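# Twist out the blender lid's filler cap, set it down

## Task

Rotate the small filler cap in the blender lid counter-clockwise until it stops, then lift it free and rest it on the table. The jar has to end up standing on its base. The outcome must stay in place without the robot holding it, and the hand must release everything and back away.

## Robot and tools

Robot: a single arm carrying a five-fingered right hand. Everything is steered through one reference spot, the hand point. It sits 0.05 m out from the palm, where the index pad would meet the thumb tip in a pinch. Its own axes: +z runs along the straightened fingers, +y points out of the palm, and +x crosses the palm toward the little finger. Straight fingers extend 0.06-0.07 m past the point along +z. A rigid bracket on the wrist's little-finger side juts 0.03 m past the point along +y and 0.11 m across the palm, and it can collide with things.

Scene frame: origin on the table surface under the arm base, +z up, +x forward, +y to the left when facing +x. Results report end_effector_position (m), end_effector_quat_wxyz, velocities (m/s, rad/s), a "Hand target" line (where the controller is currently driving), Wrist force and Wrist torque along the hand point's own x y z (force points back into the arm when pressing; about 4 N offset, up to 2.4 N noise, saturates near 50 N; "no reading" is harmless), and hand_measured, hand_stopped_by (moving, target, force, stalled, fault), hand_load_n (positive means the finger is being pushed open; a lost grip shows as loads near 0). "pose unreachable" means the clearance check altered or blocked the command. Images come from cam_high, cam_low, cam_wrist (each 504x504).

Row format (used by both execute_actions and move): 14 numbers, each in [-1, 1]: dx, dy, dz, rx, ry, rz, little, ring, middle, index, thumb_bend, thumb_turn, force_limit, speed. The first six are an offset, not a pose: a shift of the hand point from its measured pose at the start of the action (for the first action of a call, the last pose reported in this scene), expressed in the hand point's own axes. 1.0 equals 0.6 m of travel or 180 degrees of turn; rx, ry, rz form a single rotation vector. Each row in an action is measured from that same start, not from the row before. The six finger numbers are absolute targets: +1 open/straight, -1 closed/curled; thumb_turn -1 puts the thumb in front of the palm, +1 beside it. A pinch is roughly index -0.22, thumb_bend -0.75, thumb_turn -0.57. force_limit maps -1..+1 to about 0..10 N at the fingertip (0..15 N for the two thumb motors) and only stops closing motion. speed maps -1..+1 to near zero..full (whole travel 0.6 s at full). Close at speed -0.9 or below for a gentle grip.

execute_actions(actions): a list of actions; each action is a table of up to 15 rows, one row per 1/30 s step; a shorter table repeats its final row for the remaining steps. An empty list just returns state and images. Per step the commanded pose is clipped to 100 mm and 16 degrees from the measured pose, so big offsets may need several actions; motion trails commands by about 0.17 s. Step readings list positions, HELD marking steps that were held back.

move(target, speed, stop_force, blocking): target is one 14-number row, its offset counted from the last reported pose. The hand point travels a straight path there, turning the shorter way. speed is m/s, 0.002-0.5 (default 0.25); rotation up to twice that in rad/s. Paths last 0.5-10 s. stop_force (9-40 N, optional, not in the first 0.2 s) ends the path once the push against the motion exceeds it; use it with very slow speed when a target lies past a surface, never on turning moves, and omit it when backing off a surface. blocking=false returns after 0.5 s; then use wait or stop before another command; it cannot combine with stop_force. The result adds a "move:" line: done, contact, held, off_target, moving or fault, plus limits such as paced or held, and distance from target.

wait(seconds): 0-10, lets the scene run holding the last command. stop(): brakes a running move. zoom_image(camera, region): region [x0, y0, x1, y1] in pixels, at most 504x504. show_instructions(): shows the reference image(s). finished_scene(scene): ends the current scene by its number; irreversible.

Gripping: turn the thumb to -1 before reaching in; a whole-hand wrap fits objects 0.035-0.08 m wide. Motors move only when their target changes by 0.01 or more and then lock; to squeeze more, raise force_limit and send a target further closed than hand_measured; to loosen, send one more open.

Avoid: the arm is stiff, so even slightly overshooting a firm surface can trigger a fault stop (joint torque at its limit, or 150 N external force), freezing the arm for 10 s. Wrist joints tolerate only 24.3 N m. Keep contacts slow. Don't drop, slam or knock anything, especially not off the table, and don't tip the jar. Holding loads heats motors (warning at 70 °C, brake stop at 85 °C). The simulation runs while you think.

Each tool is called after "Request:" in YAML: its name, and indented under it one key for each argument.

## Session

Request:
execute_actions:
  actions: []

Scene clock: 0.00 s.
end_effector_position=(+0.5486, -0.0814, +0.1625) hand_measured=(+1.000, +1.000, +1.000, +1.000, +1.000, +1.000) hand_load_n=(+0.0, +0.0, +0.0, +0.0, +0.0, +0.0) hand_stopped_by=(target, target, target, target, target, target) hand_force_limit=0.00 hand_speed=-0.80 end_effector_quat_wxyz=(+0.735, -0.660, -0.015, -0.155) end_effector_velocity=(+0.000, -0.000, +0.000) end_effector_angular_velocity=(-0.001, -0.000, -0.000)
Joint positions: [-0.811 -0.656  1.726  2.689  0.936 -1.061]
Joint velocities: [-0.001 -0.    -0.    -0.    -0.     0.   ]
Wrist force (N, on the end effector, along its own x y z axes, offset not removed): no reading
Wrist torque (N m, same axes, about the end effector's origin, offset not removed): no reading
Hand target: +0.549, -0.081, +0.163; +0.735, -0.660, -0.015, -0.155
camera_calibration (this result's frames):
cam_wrist: T_world_to_cam=[[0.167052, 0.0999888, -0.980865, 0.0761965], [-0.926979, -0.322964, -0.190797, 0.51845], [-0.335861, 0.941115, 0.0387358, 0.388772], [0, 0, 0, 1]] pos_world=[0.598437, -0.206057, 0.158598]

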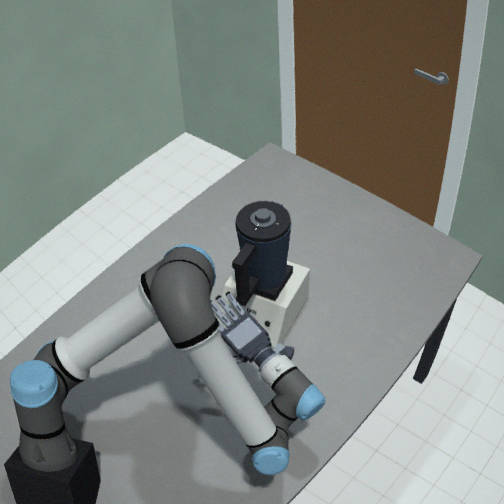

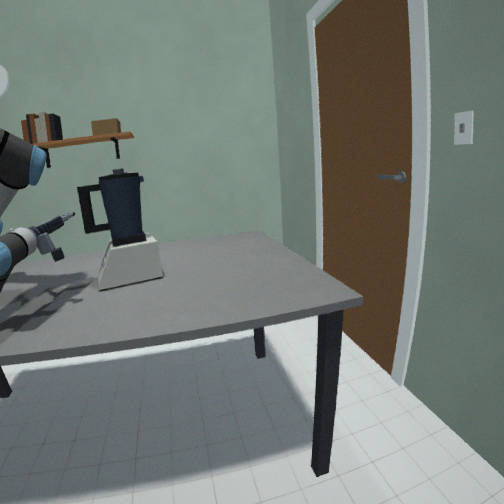

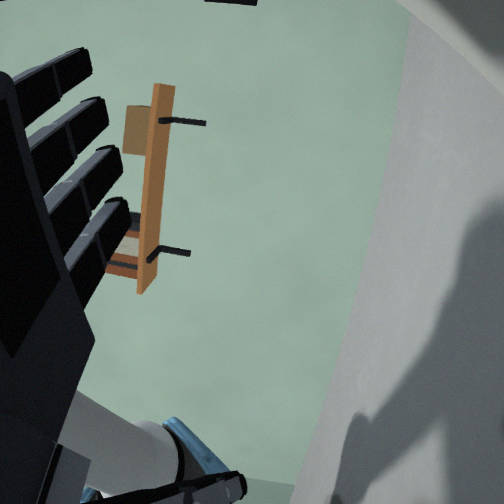

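Request:
move:
  target: [0.0944,-0.4023,0.0535,0,0,0,1,1,1,1,1,1,0,0.8]
  speed: 0.25

Request:
move:
  target: [0.2303,0.0115,0.1668,-0.0846,0.4336,0.0328,0.85,0.85,0.85,0.6,-0.2,-0.57,0.6,0.8]
  speed: 0.25

Scene clock: 22.70 s.
end_effector_position=(+0.5490, -0.0815, +0.4123) hand_measured=(+1.000, +1.000, +1.000, +1.000, +1.000, +1.000) hand_load_n=(+0.0, +0.0, +0.0, +0.0, +0.0, +0.0) hand_stopped_by=(target, target, target, target, target, target) hand_force_limit=0.00 hand_speed=0.80 end_effector_quat_wxyz=(+0.735, -0.660, -0.015, -0.155) end_effector_velocity=(+0.000, -0.000, +0.002) end_effector_angular_velocity=(-0.000, -0.000, +0.000)
Joint positions: [-1.038 -1.078  1.768  2.995  1.126 -0.916]
Joint velocities: [-0.001 -0.002 -0.002  0.003  0.001  0.001]
Wrist force (N, on the end effector, along its own x y z axes, offset not removed): [2.4 3.0 -1.9]
Wrist torque (N m, same axes, about the end effector's origin, offset not removed): [0.44 -0.37 0.50]
Hand target: +0.549, -0.081, +0.412; +0.735, -0.660, -0.015, -0.155
Off the commanded pose: 0.001 m, 0 deg.
move: done
camera_calibration (this result's frames):
cam_wrist: T_world_to_cam=[[0.166838, 0.0999998, -0.9809, 0.321254], [-0.927081, -0.322794, -0.190592, 0.56644], [-0.335688, 0.941172, 0.0388534, 0.379196], [0, 0, 0, 1]] pos_world=[0.598829, -0.20617, 0.408344]

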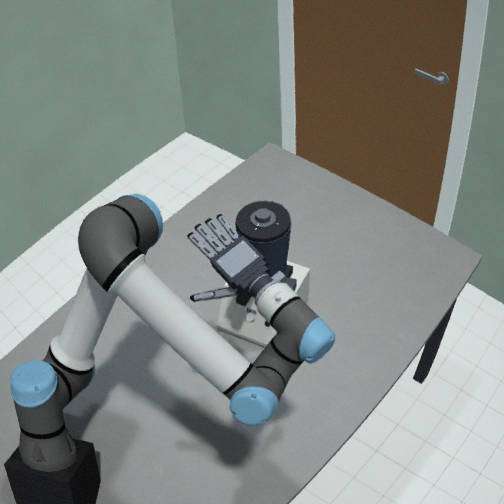

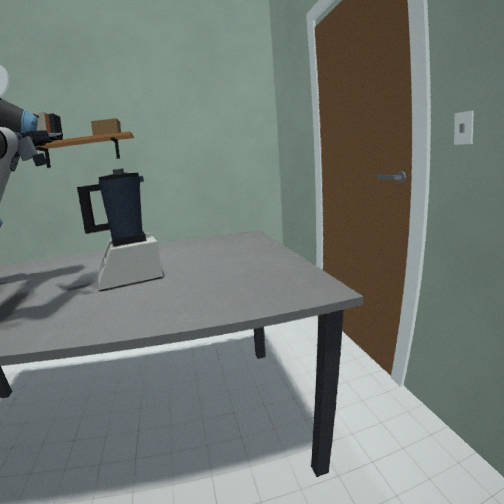

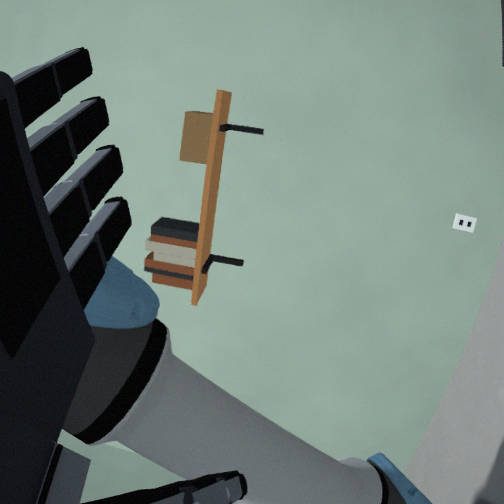

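Scene clock: 26.13 s.
end_effector_position=(+0.6998, -0.0116, +0.4495) hand_measured=(+0.850, +0.850, +0.850, +0.600, -0.200, -0.570) hand_load_n=(+0.0, +0.0, +0.0, +0.0, +0.0, +0.0) hand_stopped_by=(target, target, target, target, target, target) hand_force_limit=0.60 hand_speed=0.80 end_effector_quat_wxyz=(+0.500, -0.502, +0.499, -0.499) end_effector_velocity=(+0.001, -0.000, +0.000) end_effector_angular_velocity=(-0.001, +0.002, -0.010)
Joint positions: [-0.964 -2.001  1.974  5.612  0.73  -2.263]
Joint velocities: [ 0.003 -0.    -0.006  0.022  0.007 -0.014]
Wrist force (N, on the end effector, along its own x y z axes, offset not removed): [1.0 6.5 0.3]
Wrist torque (N m, same axes, about the end effector's origin, offset not removed): [1.09 -0.10 0.32]
Hand target: +0.700, -0.012, +0.450; +0.500, -0.502, +0.499, -0.499
Off the commanded pose: 0.001 m, 0 deg.
move: done
camera_calibration (this result's frames):
cam_wrist: T_world_to_cam=[[0.000279307, 0.082765, -0.996569, 0.449055], [-0.511044, 0.856617, 0.0709988, 0.340912], [0.859555, 0.509271, 0.0425358, -0.480485], [0, 0, 0, 1]] pos_world=[0.587099, -0.0845002, 0.443748]

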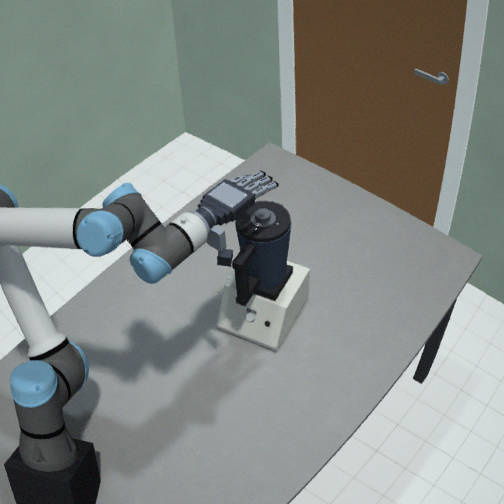

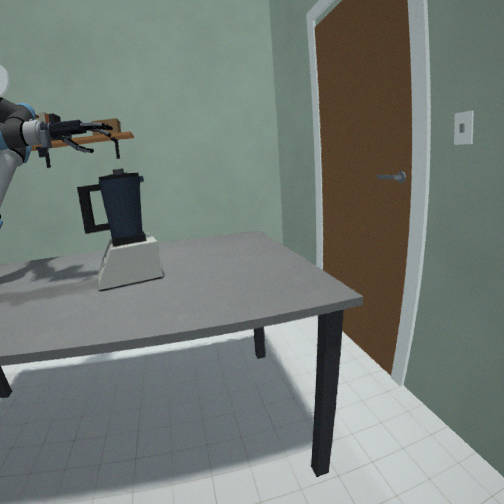

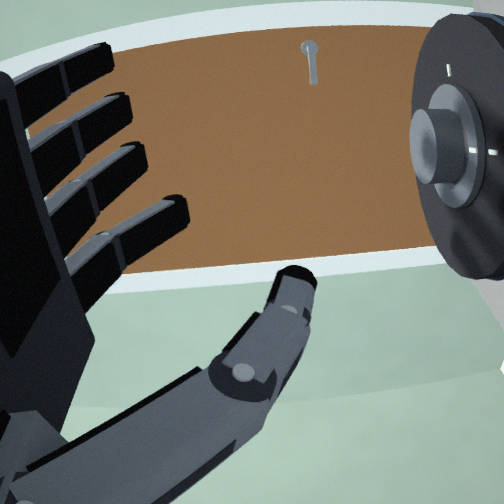

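Request:
move:
  target: [0,0.08,0.148,0,0,0,0.85,0.85,0.85,0.6,-0.2,-0.57,0.6,0.8]
  speed: 0.12

Scene clock: 28.93 s.
end_effector_position=(+0.7884, -0.0113, +0.4017) hand_measured=(+0.850, +0.850, +0.850, +0.600, -0.200, -0.570) hand_load_n=(+0.0, +0.0, +0.0, +0.0, +0.0, +0.0) hand_stopped_by=(target, target, target, target, target, target) hand_force_limit=0.60 hand_speed=0.80 end_effector_quat_wxyz=(+0.500, -0.502, +0.499, -0.499) end_effector_velocity=(+0.001, -0.001, -0.001) end_effector_angular_velocity=(+0.000, +0.000, -0.001)
Joint positions: [-0.703 -1.749  1.79   5.682  0.941 -2.468]
Joint velocities: [ 0.003  0.004 -0.003  0.001  0.003 -0.002]
Wrist force (N, on the end effector, along its own x y z axes, offset not removed): [1.0 4.2 1.8]
Wrist torque (N m, same axes, about the end effector's origin, offset not removed): [0.59 -0.16 0.30]
Hand target: +0.789, -0.011, +0.402; +0.500, -0.502, +0.499, -0.499
Off the commanded pose: 0.000 m, 0 deg.
move: done
camera_calibration (this result's frames):
cam_wrist: T_world_to_cam=[[0.000762633, 0.0829617, -0.996552, 0.400928], [-0.511301, 0.856471, 0.0709088, 0.389503], [0.859401, 0.509484, 0.0430716, -0.55488], [0, 0, 0, 1]] pos_world=[0.675712, -0.0841574, 0.395826]

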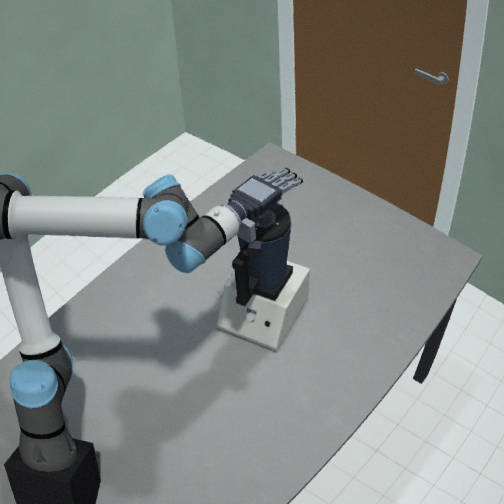

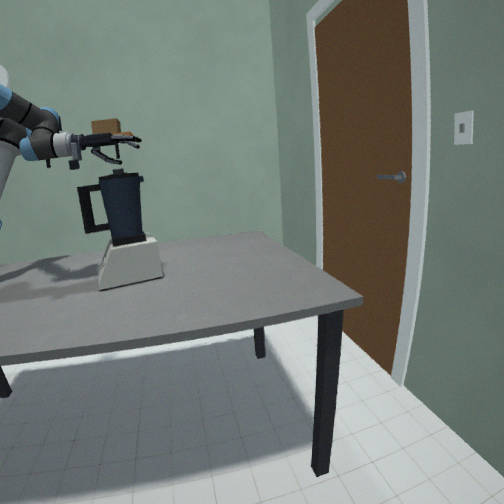

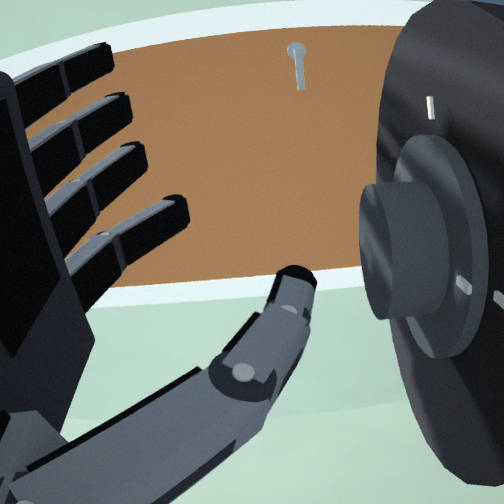

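Descend slowly.

Request:
move:
  target: [0,0.085,0,0,0,0,0.85,0.85,0.85,0.6,-0.2,-0.57,0.6,0.8]
  speed: 0.02
  stop_force: 12

Scene clock: 31.57 s.
end_effector_position=(+0.7884, -0.0113, +0.3849) hand_measured=(+0.850, +0.850, +0.850, +0.600, -0.210, -0.570) hand_load_n=(+0.0, +0.0, +0.0, +0.0, -11.0, +2.0) hand_stopped_by=(target, target, target, target, target, target) hand_force_limit=0.60 hand_speed=0.80 end_effector_quat_wxyz=(+0.500, -0.502, +0.499, -0.499) end_effector_velocity=(-0.000, +0.000, +0.006) end_effector_angular_velocity=(+0.001, +0.001, +0.000)
Joint positions: [-0.681 -1.733  1.813  5.653  0.96  -2.483]
Joint velocities: [-0.008 -0.006 -0.008  0.012 -0.007  0.005]
Wrist force (N, on the end effector, along its own x y z axes, offset not removed): [0.5 -12.5 -5.4]
Wrist torque (N m, same axes, about the end effector's origin, offset not removed): [0.13 -0.13 0.37]
Hand target: +0.788, -0.011, +0.386; +0.500, -0.502, +0.499, -0.499
Off the commanded pose: 0.034 m, 0 deg.
move: contact
camera_calibration (this result's frames):
cam_wrist: T_world_to_cam=[[0.000628889, 0.0831288, -0.996539, 0.384328], [-0.511166, 0.856534, 0.0711274, 0.390514], [0.859482, 0.509352, 0.0430313, -0.554195], [0, 0, 0, 1]] pos_world=[0.675697, -0.0841566, 0.37907]

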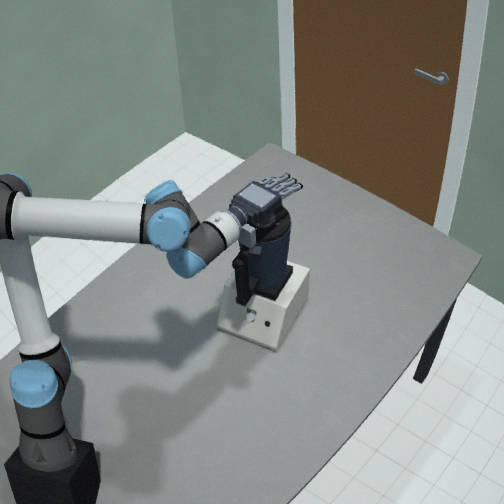

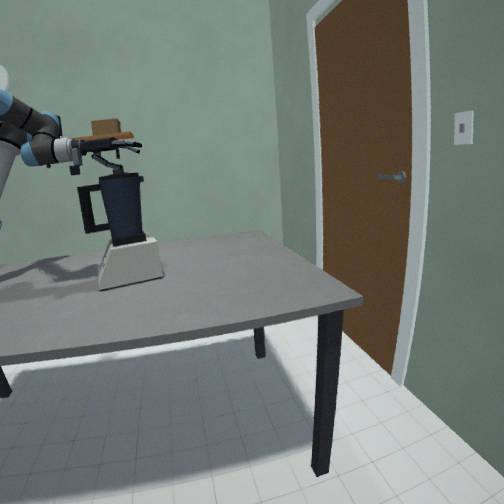

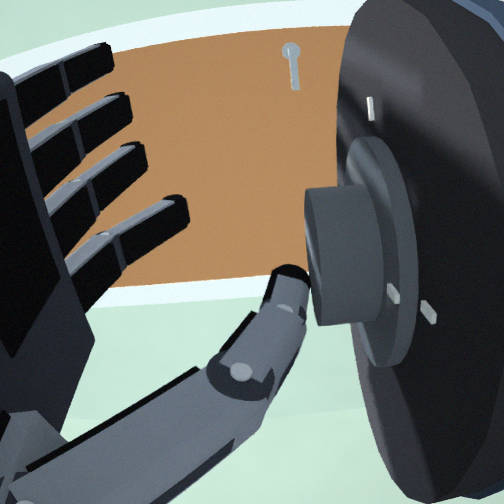

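Request:
move:
  target: [0,-0.01,-0.035,0,0,0,0.85,0.85,0.85,0.6,-0.2,-0.57,0.6,0.8]
  speed: 0.03

Request:
move:
  target: [0,0.06,0,0,0,0,0.85,0.85,0.85,0.6,-0.2,-0.57,0.6,0.8]
  speed: 0.02
  stop_force: 12

Scene clock: 36.37 s.
end_effector_position=(+0.7675, -0.0114, +0.3909) hand_measured=(+0.850, +0.850, +0.850, +0.600, -0.200, -0.570) hand_load_n=(+0.0, +0.0, +0.0, +0.0, +0.0, +0.0) hand_stopped_by=(target, target, target, target, target, target) hand_force_limit=0.60 hand_speed=0.80 end_effector_quat_wxyz=(+0.500, -0.502, +0.499, -0.499) end_effector_velocity=(-0.002, +0.000, +0.000) end_effector_angular_velocity=(+0.000, -0.000, -0.000)
Joint positions: [-0.723 -1.785  1.866  5.635  0.925 -2.456]
Joint velocities: [-0.003 -0.004  0.005 -0.002 -0.002  0.002]
Wrist force (N, on the end effector, along its own x y z axes, offset not removed): [1.1 4.4 -2.3]
Wrist torque (N m, same axes, about the end effector's origin, offset not removed): [0.89 -0.05 0.43]
Hand target: +0.767, -0.011, +0.391; +0.500, -0.502, +0.499, -0.499
Off the commanded pose: 0.000 m, 0 deg.
move: done
camera_calibration (this result's frames):
cam_wrist: T_world_to_cam=[[0.000549064, 0.0830855, -0.996542, 0.390345], [-0.511123, 0.856559, 0.0711329, 0.379457], [0.859507, 0.509317, 0.0429372, -0.536474], [0, 0, 0, 1]] pos_world=[0.654839, -0.0842237, 0.385038]

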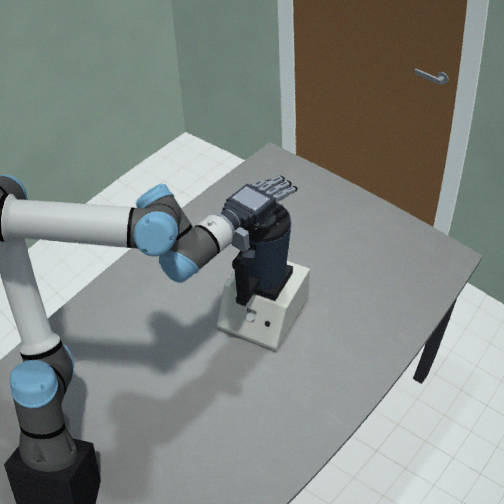

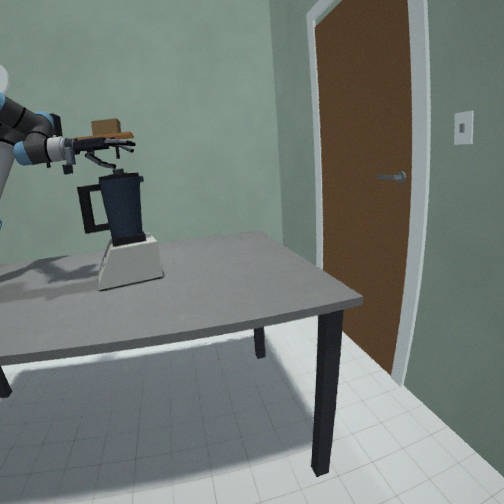

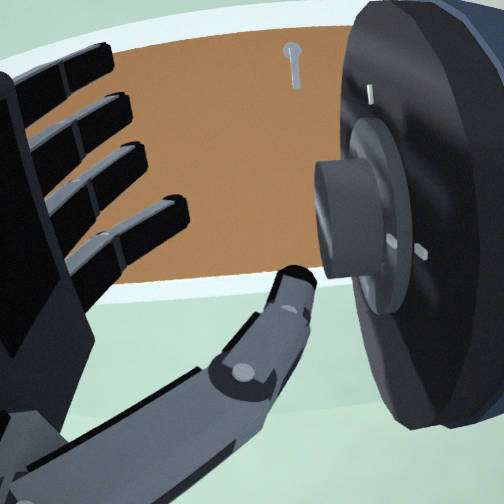

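Scene clock: 37.07 s.
end_effector_position=(+0.7675, -0.0114, +0.3842) hand_measured=(+0.850, +0.850, +0.850, +0.600, -0.208, -0.570) hand_load_n=(+0.0, +0.0, +0.0, +0.0, -10.5, +2.5) hand_stopped_by=(target, target, target, target, target, target) hand_force_limit=0.60 hand_speed=0.80 end_effector_quat_wxyz=(+0.500, -0.502, +0.499, -0.499) end_effector_velocity=(-0.000, +0.000, +0.006) end_effector_angular_velocity=(+0.001, +0.001, +0.000)
Joint positions: [-0.713 -1.779  1.876  5.623  0.933 -2.462]
Joint velocities: [-0.008 -0.006 -0.008  0.011 -0.008  0.006]
Wrist force (N, on the end effector, along its own x y z axes, offset not removed): [0.8 -12.8 -7.3]
Wrist torque (N m, same axes, about the end effector's origin, offset not removed): [0.20 -0.28 0.41]
Hand target: +0.768, -0.011, +0.385; +0.500, -0.502, +0.499, -0.499
Off the commanded pose: 0.029 m, 0 deg.
move: contact
camera_calibration (this result's frames):
cam_wrist: T_world_to_cam=[[0.000444725, 0.0832187, -0.996531, 0.383755], [-0.510994, 0.856622, 0.071307, 0.379741], [0.859584, 0.50919, 0.0429052, -0.536149], [0, 0, 0, 1]] pos_world=[0.65474, -0.0842289, 0.378349]

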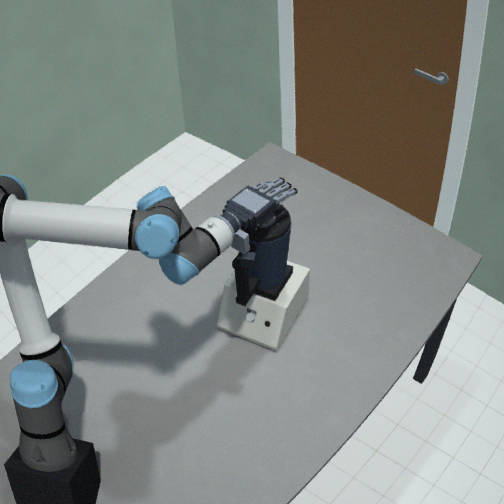

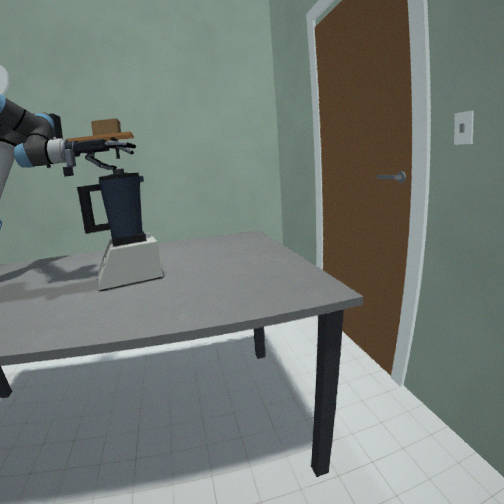

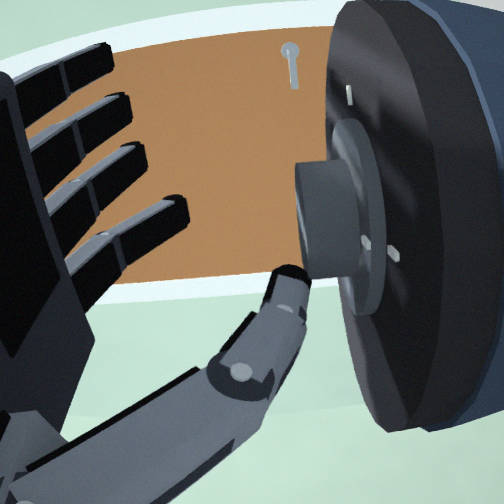

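Request:
move:
  target: [0,-0.008,-0.025,0,0,0,0.85,0.85,0.85,0.6,-0.2,-0.57,0.6,0.8]
  speed: 0.03

Request:
move:
  target: [0,0.06,0,0,0,0,0.85,0.85,0.85,0.6,-0.2,-0.57,0.6,0.8]
  speed: 0.02
  stop_force: 12

Scene clock: 40.03 s.
end_effector_position=(+0.7526, -0.0114, +0.3889) hand_measured=(+0.850, +0.850, +0.850, +0.600, -0.200, -0.570) hand_load_n=(+0.0, +0.0, +0.0, +0.0, +0.0, +0.0) hand_stopped_by=(target, target, target, target, target, target) hand_force_limit=0.60 hand_speed=0.80 end_effector_quat_wxyz=(+0.500, -0.502, +0.499, -0.499) end_effector_velocity=(-0.002, -0.000, +0.001) end_effector_angular_velocity=(-0.000, -0.001, -0.001)
Joint positions: [-0.746 -1.817  1.912  5.612  0.905 -2.44 ]
Joint velocities: [-0.004 -0.004  0.004 -0.002 -0.002  0.003]
Wrist force (N, on the end effector, along its own x y z axes, offset not removed): [-0.8 5.4 1.0]
Wrist torque (N m, same axes, about the end effector's origin, offset not removed): [0.82 0.09 0.16]
Hand target: +0.752, -0.011, +0.389; +0.500, -0.502, +0.499, -0.499
Off the commanded pose: 0.000 m, 0 deg.
move: done
camera_calibration (this result's frames):
cam_wrist: T_world_to_cam=[[0.000379975, 0.0831824, -0.996534, 0.388551], [-0.510953, 0.856646, 0.0713108, 0.371826], [0.859609, 0.509155, 0.0428278, -0.523552], [0, 0, 0, 1]] pos_world=[0.639887, -0.084275, 0.383112]

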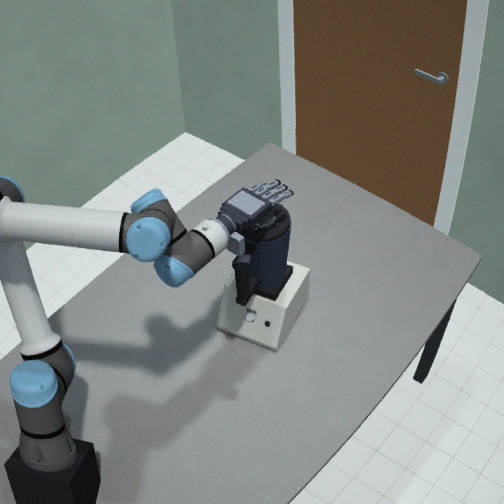

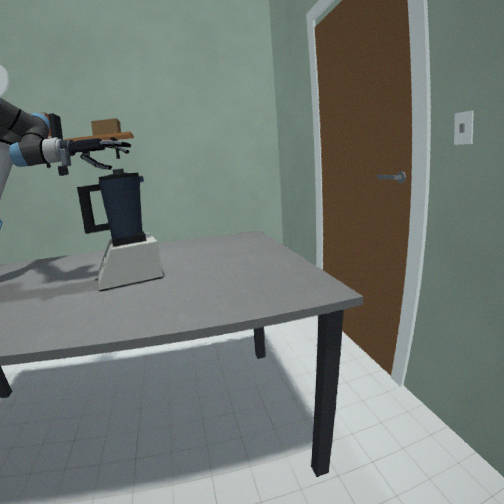

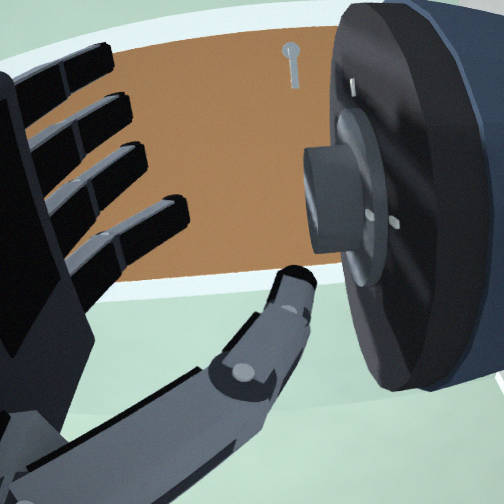

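Scene clock: 41.40 s.
end_effector_position=(+0.7525, -0.0114, +0.3691) hand_measured=(+0.850, +0.850, +0.850, +0.600, -0.210, -0.570) hand_load_n=(+0.0, +0.0, +0.0, +0.0, -12.5, +3.0) hand_stopped_by=(target, target, target, target, target, target) hand_force_limit=0.60 hand_speed=0.80 end_effector_quat_wxyz=(+0.500, -0.502, +0.499, -0.499) end_effector_velocity=(-0.000, -0.000, +0.005) end_effector_angular_velocity=(+0.001, +0.001, +0.000)
Joint positions: [-0.717 -1.796  1.938  5.577  0.93  -2.46 ]
Joint velocities: [-0.009 -0.006 -0.007  0.011 -0.008  0.006]
Wrist force (N, on the end effector, along its own x y z axes, offset not removed): [-1.5 -13.7 -10.0]
Wrist torque (N m, same axes, about the end effector's origin, offset not removed): [0.38 0.10 0.37]
Hand target: +0.753, -0.011, +0.370; +0.500, -0.502, +0.499, -0.499
Off the commanded pose: 0.016 m, 0 deg.
move: contact
camera_calibration (this result's frames):
cam_wrist: T_world_to_cam=[[0.000322482, 0.0833315, -0.996522, 0.368861], [-0.510852, 0.856692, 0.0714733, 0.37304], [0.859669, 0.509052, 0.0428463, -0.52267], [0, 0, 0, 1]] pos_world=[0.639772, -0.0842524, 0.36331]

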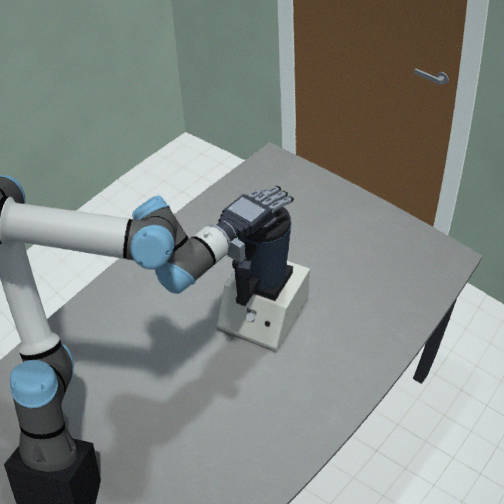

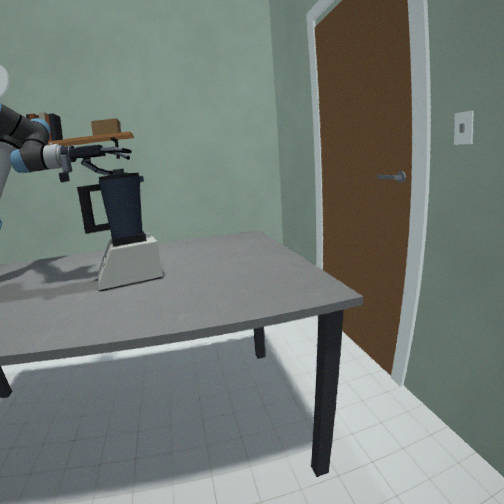

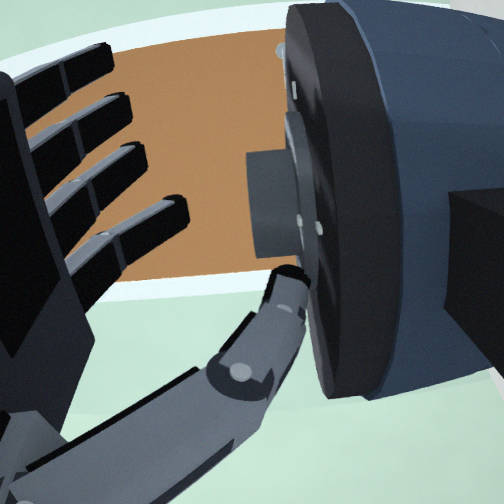

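Request:
move:
  target: [0,-0.004,0,0,0,0,0.85,0.85,0.85,-0.8,-0.2,-0.57,1.0,-0.3]
  speed: 0.02

Scene clock: 43.60 s.
end_effector_position=(+0.7526, -0.0114, +0.3716) hand_measured=(+0.850, +0.850, +0.850, -0.078, -0.202, -0.570) hand_load_n=(+0.0, +0.0, +0.0, +10.0, -2.0, +0.5) hand_stopped_by=(target, target, target, force, target, target) hand_force_limit=1.00 hand_speed=-0.30 end_effector_quat_wxyz=(+0.500, -0.502, +0.499, -0.499) end_effector_velocity=(-0.000, +0.000, -0.001) end_effector_angular_velocity=(+0.001, +0.002, -0.000)
Joint positions: [-0.72  -1.799  1.935  5.581  0.927 -2.457]
Joint velocities: [ 0.001  0.001  0.001  0.001 -0.001 -0.001]
Wrist force (N, on the end effector, along its own x y z axes, offset not removed): [-1.6 -9.7 2.0]
Wrist torque (N m, same axes, about the end effector's origin, offset not removed): [1.11 0.01 0.34]
Hand target: +0.753, -0.011, +0.372; +0.500, -0.502, +0.499, -0.499
Off the commanded pose: 0.000 m, 0 deg.
move: done
camera_calibration (this result's frames):
cam_wrist: T_world_to_cam=[[0.000527169, 0.0831821, -0.996534, 0.371195], [-0.510902, 0.856682, 0.0712382, 0.373012], [0.859639, 0.509094, 0.0429496, -0.522839], [0, 0, 0, 1]] pos_world=[0.63983, -0.084255, 0.365791]

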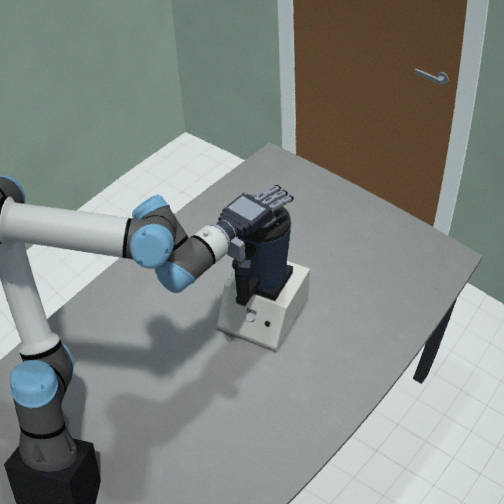

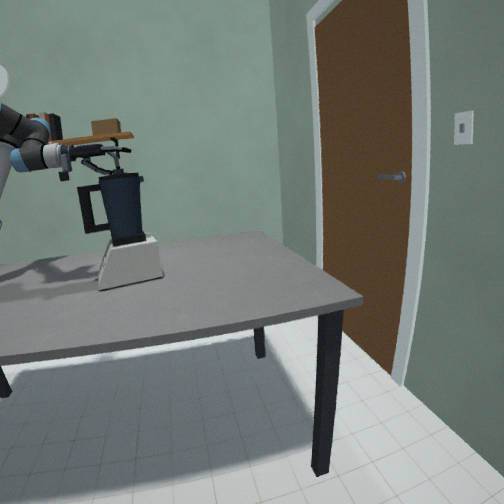

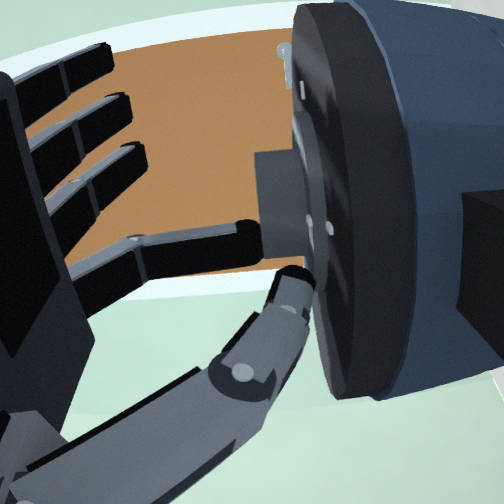

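Request:
move:
  target: [0,-0.02,0,0,0,0,0.85,0.85,0.85,0.6,-0.55,-0.57,0.6,0.8]
  speed: 0.03

Request:
move:
  target: [0,0.065,0,0,0,0,0.85,0.85,0.85,0.6,-0.55,-0.57,0.6,0.8]
  speed: 0.02
  stop_force: 12

Scene clock: 50.37 s.
end_effector_position=(+0.7526, -0.0114, +0.3835) hand_measured=(+0.850, +0.850, +0.850, +0.600, -0.550, -0.570) hand_load_n=(+0.0, +0.0, +0.0, +0.0, +0.0, +0.0) hand_stopped_by=(target, target, target, target, target, target) hand_force_limit=0.60 hand_speed=0.80 end_effector_quat_wxyz=(+0.500, -0.502, +0.499, -0.499) end_effector_velocity=(+0.000, +0.000, +0.002) end_effector_angular_velocity=(-0.001, -0.000, +0.001)
Joint positions: [-0.738 -1.812  1.92   5.602  0.912 -2.446]
Joint velocities: [-0.003 -0.003 -0.003  0.004 -0.003  0.001]
Wrist force (N, on the end effector, along its own x y z axes, offset not removed): [2.5 3.1 0.9]
Wrist torque (N m, same axes, about the end effector's origin, offset not removed): [0.42 -0.27 0.53]
Hand target: +0.753, -0.011, +0.384; +0.500, -0.502, +0.499, -0.499
Off the commanded pose: 0.000 m, 0 deg.
move: done
camera_calibration (this result's frames):
cam_wrist: T_world_to_cam=[[0.00050808, 0.0831726, -0.996535, 0.382989], [-0.510886, 0.856691, 0.0712405, 0.372178], [0.859648, 0.50908, 0.042927, -0.523353], [0, 0, 0, 1]] pos_world=[0.639845, -0.0842676, 0.377614]

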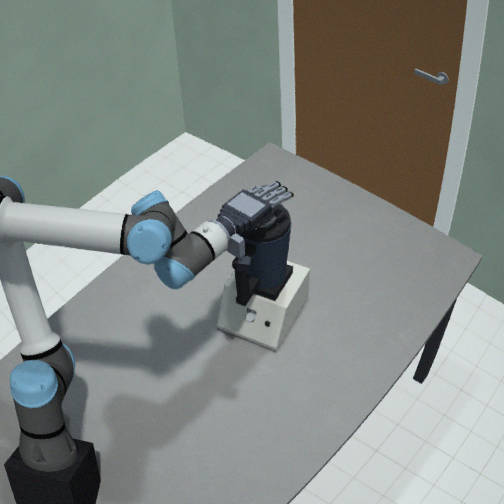

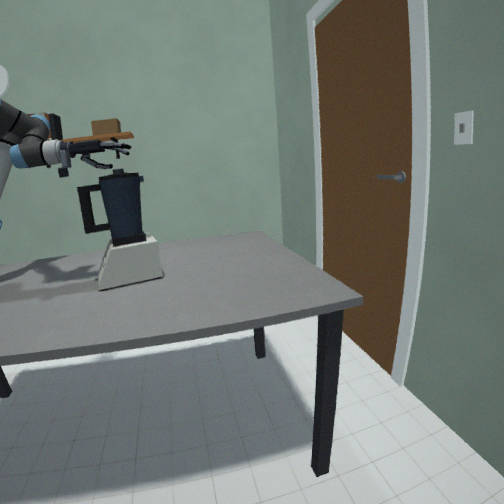

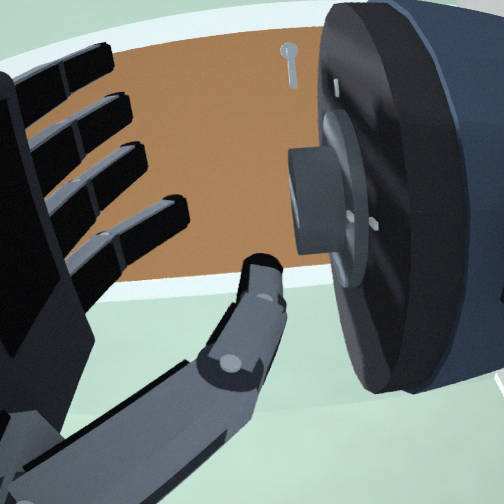

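Scene clock: 51.83 s.
end_effector_position=(+0.7525, -0.0114, +0.3615) hand_measured=(+0.850, +0.850, +0.850, +0.600, -0.560, -0.570) hand_load_n=(+0.0, +0.0, +0.0, +0.0, -12.0, +1.5) hand_stopped_by=(target, target, target, target, target, target) hand_force_limit=0.60 hand_speed=0.80 end_effector_quat_wxyz=(+0.500, -0.502, +0.499, -0.499) end_effector_velocity=(+0.000, +0.000, +0.006) end_effector_angular_velocity=(+0.001, +0.001, +0.001)
Joint positions: [-0.706 -1.787  1.948  5.562  0.939 -2.467]
Joint velocities: [-0.008 -0.006 -0.008  0.012 -0.008  0.006]
Wrist force (N, on the end effector, along its own x y z axes, offset not removed): [0.0 -9.6 -0.9]
Wrist torque (N m, same axes, about the end effector's origin, offset not removed): [0.50 -0.17 0.38]
Hand target: +0.753, -0.011, +0.362; +0.500, -0.502, +0.499, -0.499
Off the commanded pose: 0.017 m, 0 deg.
move: contact
camera_calibration (this result's frames):
cam_wrist: T_world_to_cam=[[0.00042462, 0.0833356, -0.996521, 0.36113], [-0.510801, 0.856727, 0.0714273, 0.373543], [0.859699, 0.508994, 0.0429317, -0.522365], [0, 0, 0, 1]] pos_world=[0.63973, -0.0842383, 0.355619]

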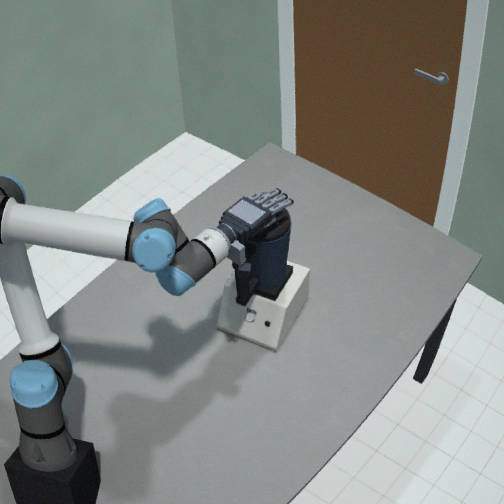

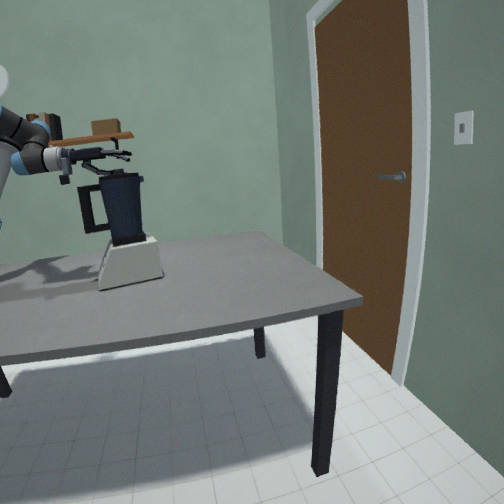

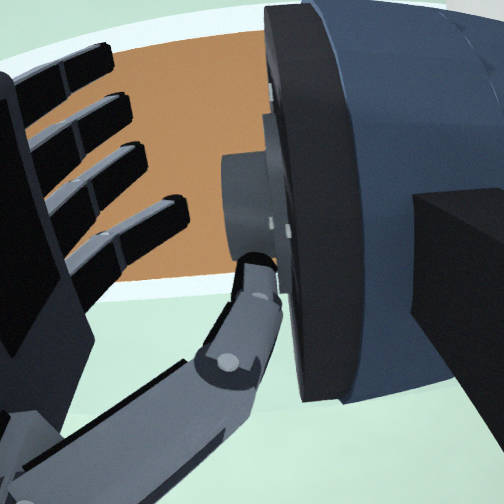

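Request:
move:
  target: [0,-0.004,0.006,0,0,0,0.85,0.85,0.85,-0.8,-0.55,-0.57,1.0,-0.3]
  speed: 0.02

Scene clock: 53.80 s.
end_effector_position=(+0.7560, -0.0114, +0.3638) hand_measured=(+0.850, +0.850, +0.850, +0.152, -0.550, -0.570) hand_load_n=(+0.0, +0.0, +0.0, +7.0, +0.5, +0.0) hand_stopped_by=(target, target, target, force, target, target) hand_force_limit=1.00 hand_speed=-0.30 end_effector_quat_wxyz=(+0.500, -0.502, +0.499, -0.499) end_effector_velocity=(+0.001, +0.000, +0.001) end_effector_angular_velocity=(-0.001, -0.000, +0.000)
Joint positions: [-0.703 -1.782  1.935  5.571  0.942 -2.469]
Joint velocities: [ 0.001  0.002 -0.004  0.003  0.001 -0.001]
Wrist force (N, on the end effector, along its own x y z axes, offset not removed): [-0.2 -4.7 -4.1]
Wrist torque (N m, same axes, about the end effector's origin, offset not removed): [0.84 -0.19 0.19]
Hand target: +0.756, -0.011, +0.364; +0.500, -0.502, +0.499, -0.499
Off the commanded pose: 0.000 m, 0 deg.
move: done
camera_calibration (this result's frames):
cam_wrist: T_world_to_cam=[[0.000415305, 0.083348, -0.99652, 0.363471], [-0.510807, 0.856722, 0.0714425, 0.375153], [0.859695, 0.509, 0.0429305, -0.525474], [0, 0, 0, 1]] pos_world=[0.643227, -0.0842306, 0.357963]

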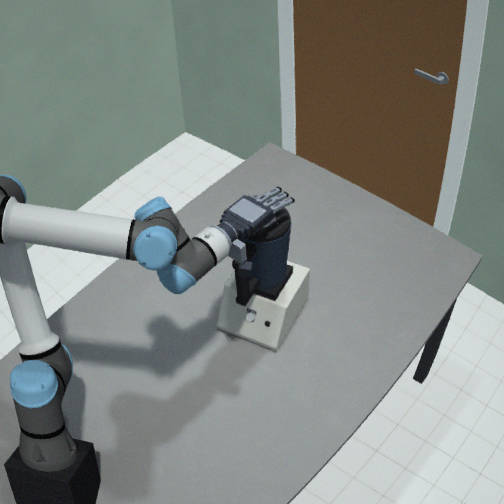

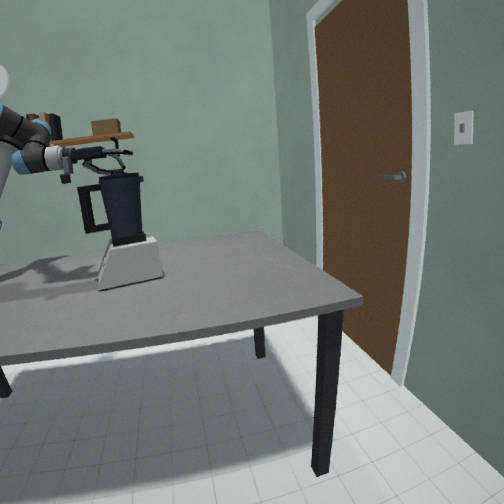

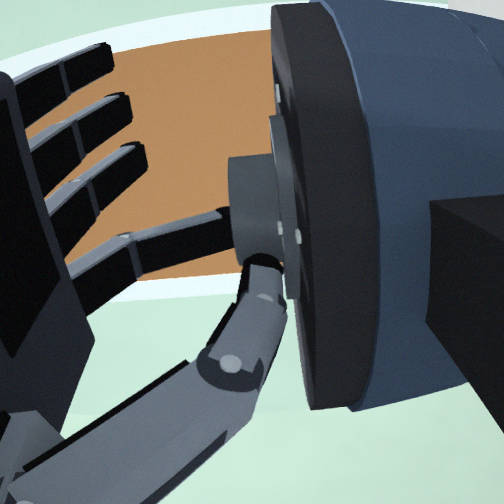

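Request:
move:
  target: [0,-0.03,0,-0.139,0,0,0.85,0.85,0.85,0.6,-0.55,-0.57,0.6,0.8]
  speed: 0.05

Scene clock: 62.13 s.
end_effector_position=(+0.7558, -0.0116, +0.3815) hand_measured=(+0.850, +0.850, +0.850, +0.600, -0.550, -0.570) hand_load_n=(+0.0, +0.0, +0.0, +0.0, +0.0, +0.0) hand_stopped_by=(target, target, target, target, target, target) hand_force_limit=0.60 hand_speed=0.80 end_effector_quat_wxyz=(-0.403, +0.591, -0.582, +0.386) end_effector_velocity=(-0.000, +0.000, +0.000) end_effector_angular_velocity=(+0.005, +0.003, +0.006)
Joint positions: [-0.794 -1.665  1.526  6.283  0.635 -2.737]
Joint velocities: [-0.002  0.003 -0.004  0.    -0.01   0.003]
Wrist force (N, on the end effector, along its own x y z axes, offset not removed): [-1.0 4.2 1.8]
Wrist torque (N m, same axes, about the end effector's origin, offset not removed): [0.57 0.17 0.25]
Hand target: +0.756, -0.012, +0.382; -0.403, +0.592, -0.582, +0.386
Off the commanded pose: 0.000 m, 3 deg.
joint sent to its limit — the command would take joint 4 (wrist 1) past its upper limit, so that joint was sent only as far as its limit.
move: off_target
camera_calibration (this result's frames):
cam_wrist: T_world_to_cam=[[-0.374889, 0.085868, -0.923084, 0.636809], [-0.463574, 0.844915, 0.266866, 0.263561], [0.802843, 0.527963, -0.276944, -0.360754], [0, 0, 0, 1]] pos_world=[0.650542, -0.0869035, 0.417584]

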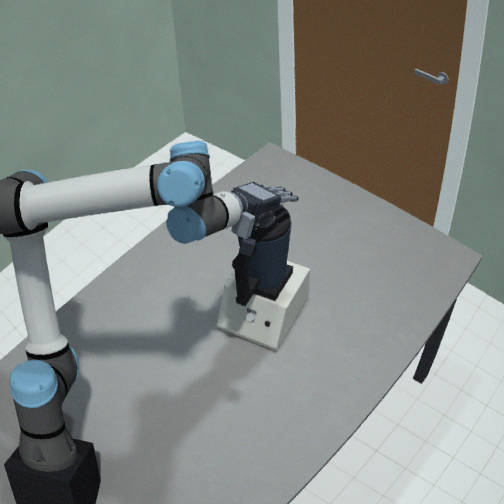

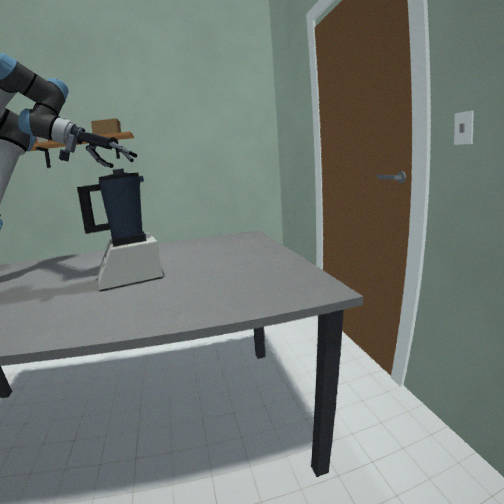

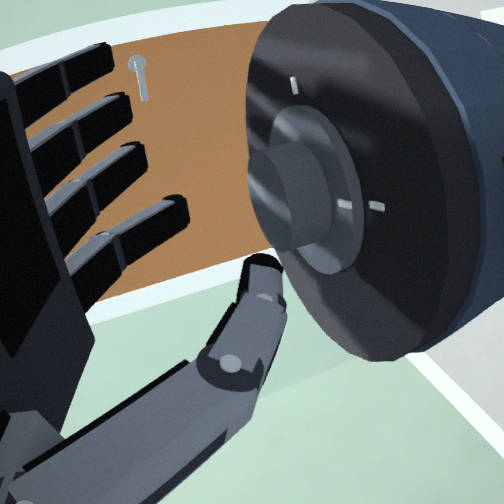

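Request:
move:
  target: [0,0.04,0.02,0,0,0,0.85,0.85,0.85,0.6,-0.55,-0.57,0.6,0.8]
  speed: 0.015
  stop_force: 12

Scene clock: 66.27 s.
end_effector_position=(+0.7574, -0.0113, +0.3590) hand_measured=(+0.850, +0.850, +0.850, +0.600, -0.556, -0.570) hand_load_n=(+0.0, +0.0, +0.0, +0.0, -6.0, +2.5) hand_stopped_by=(target, target, target, target, target, target) hand_force_limit=0.60 hand_speed=0.80 end_effector_quat_wxyz=(-0.403, +0.591, -0.582, +0.386) end_effector_velocity=(-0.000, +0.000, +0.005) end_effector_angular_velocity=(+0.002, +0.000, -0.001)
Joint positions: [-0.759 -1.652  1.561  6.241  0.669 -2.745]
Joint velocities: [-0.007 -0.003 -0.007  0.009 -0.007  0.003]
Wrist force (N, on the end effector, along its own x y z axes, offset not removed): [-2.3 -6.7 -14.1]
Wrist torque (N m, same axes, about the end effector's origin, offset not removed): [0.53 0.03 0.43]
Hand target: +0.757, -0.011, +0.360; -0.403, +0.591, -0.582, +0.386
Off the commanded pose: 0.004 m, 0 deg.
move: contact
camera_calibration (this result's frames):
cam_wrist: T_world_to_cam=[[-0.375129, 0.0860484, -0.92297, 0.616739], [-0.463512, 0.844858, 0.267154, 0.26994], [0.802767, 0.528025, -0.277046, -0.368382], [0, 0, 0, 1]] pos_world=[0.652202, -0.0866155, 0.395057]

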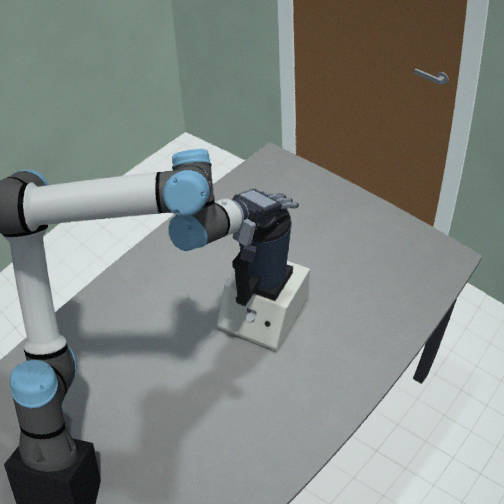

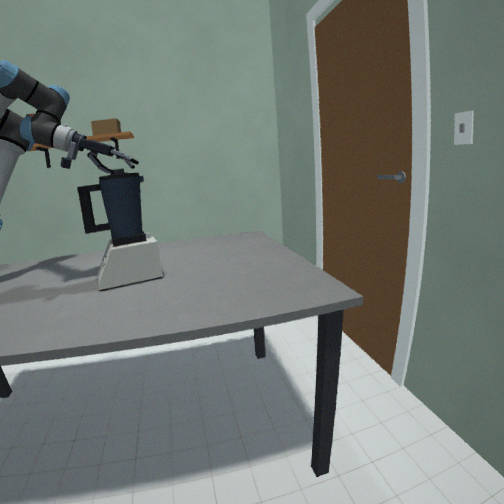

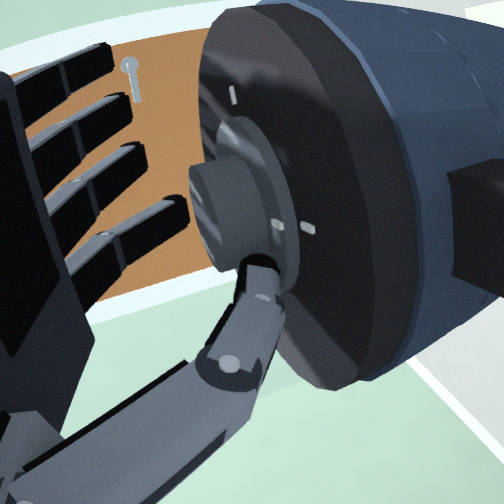

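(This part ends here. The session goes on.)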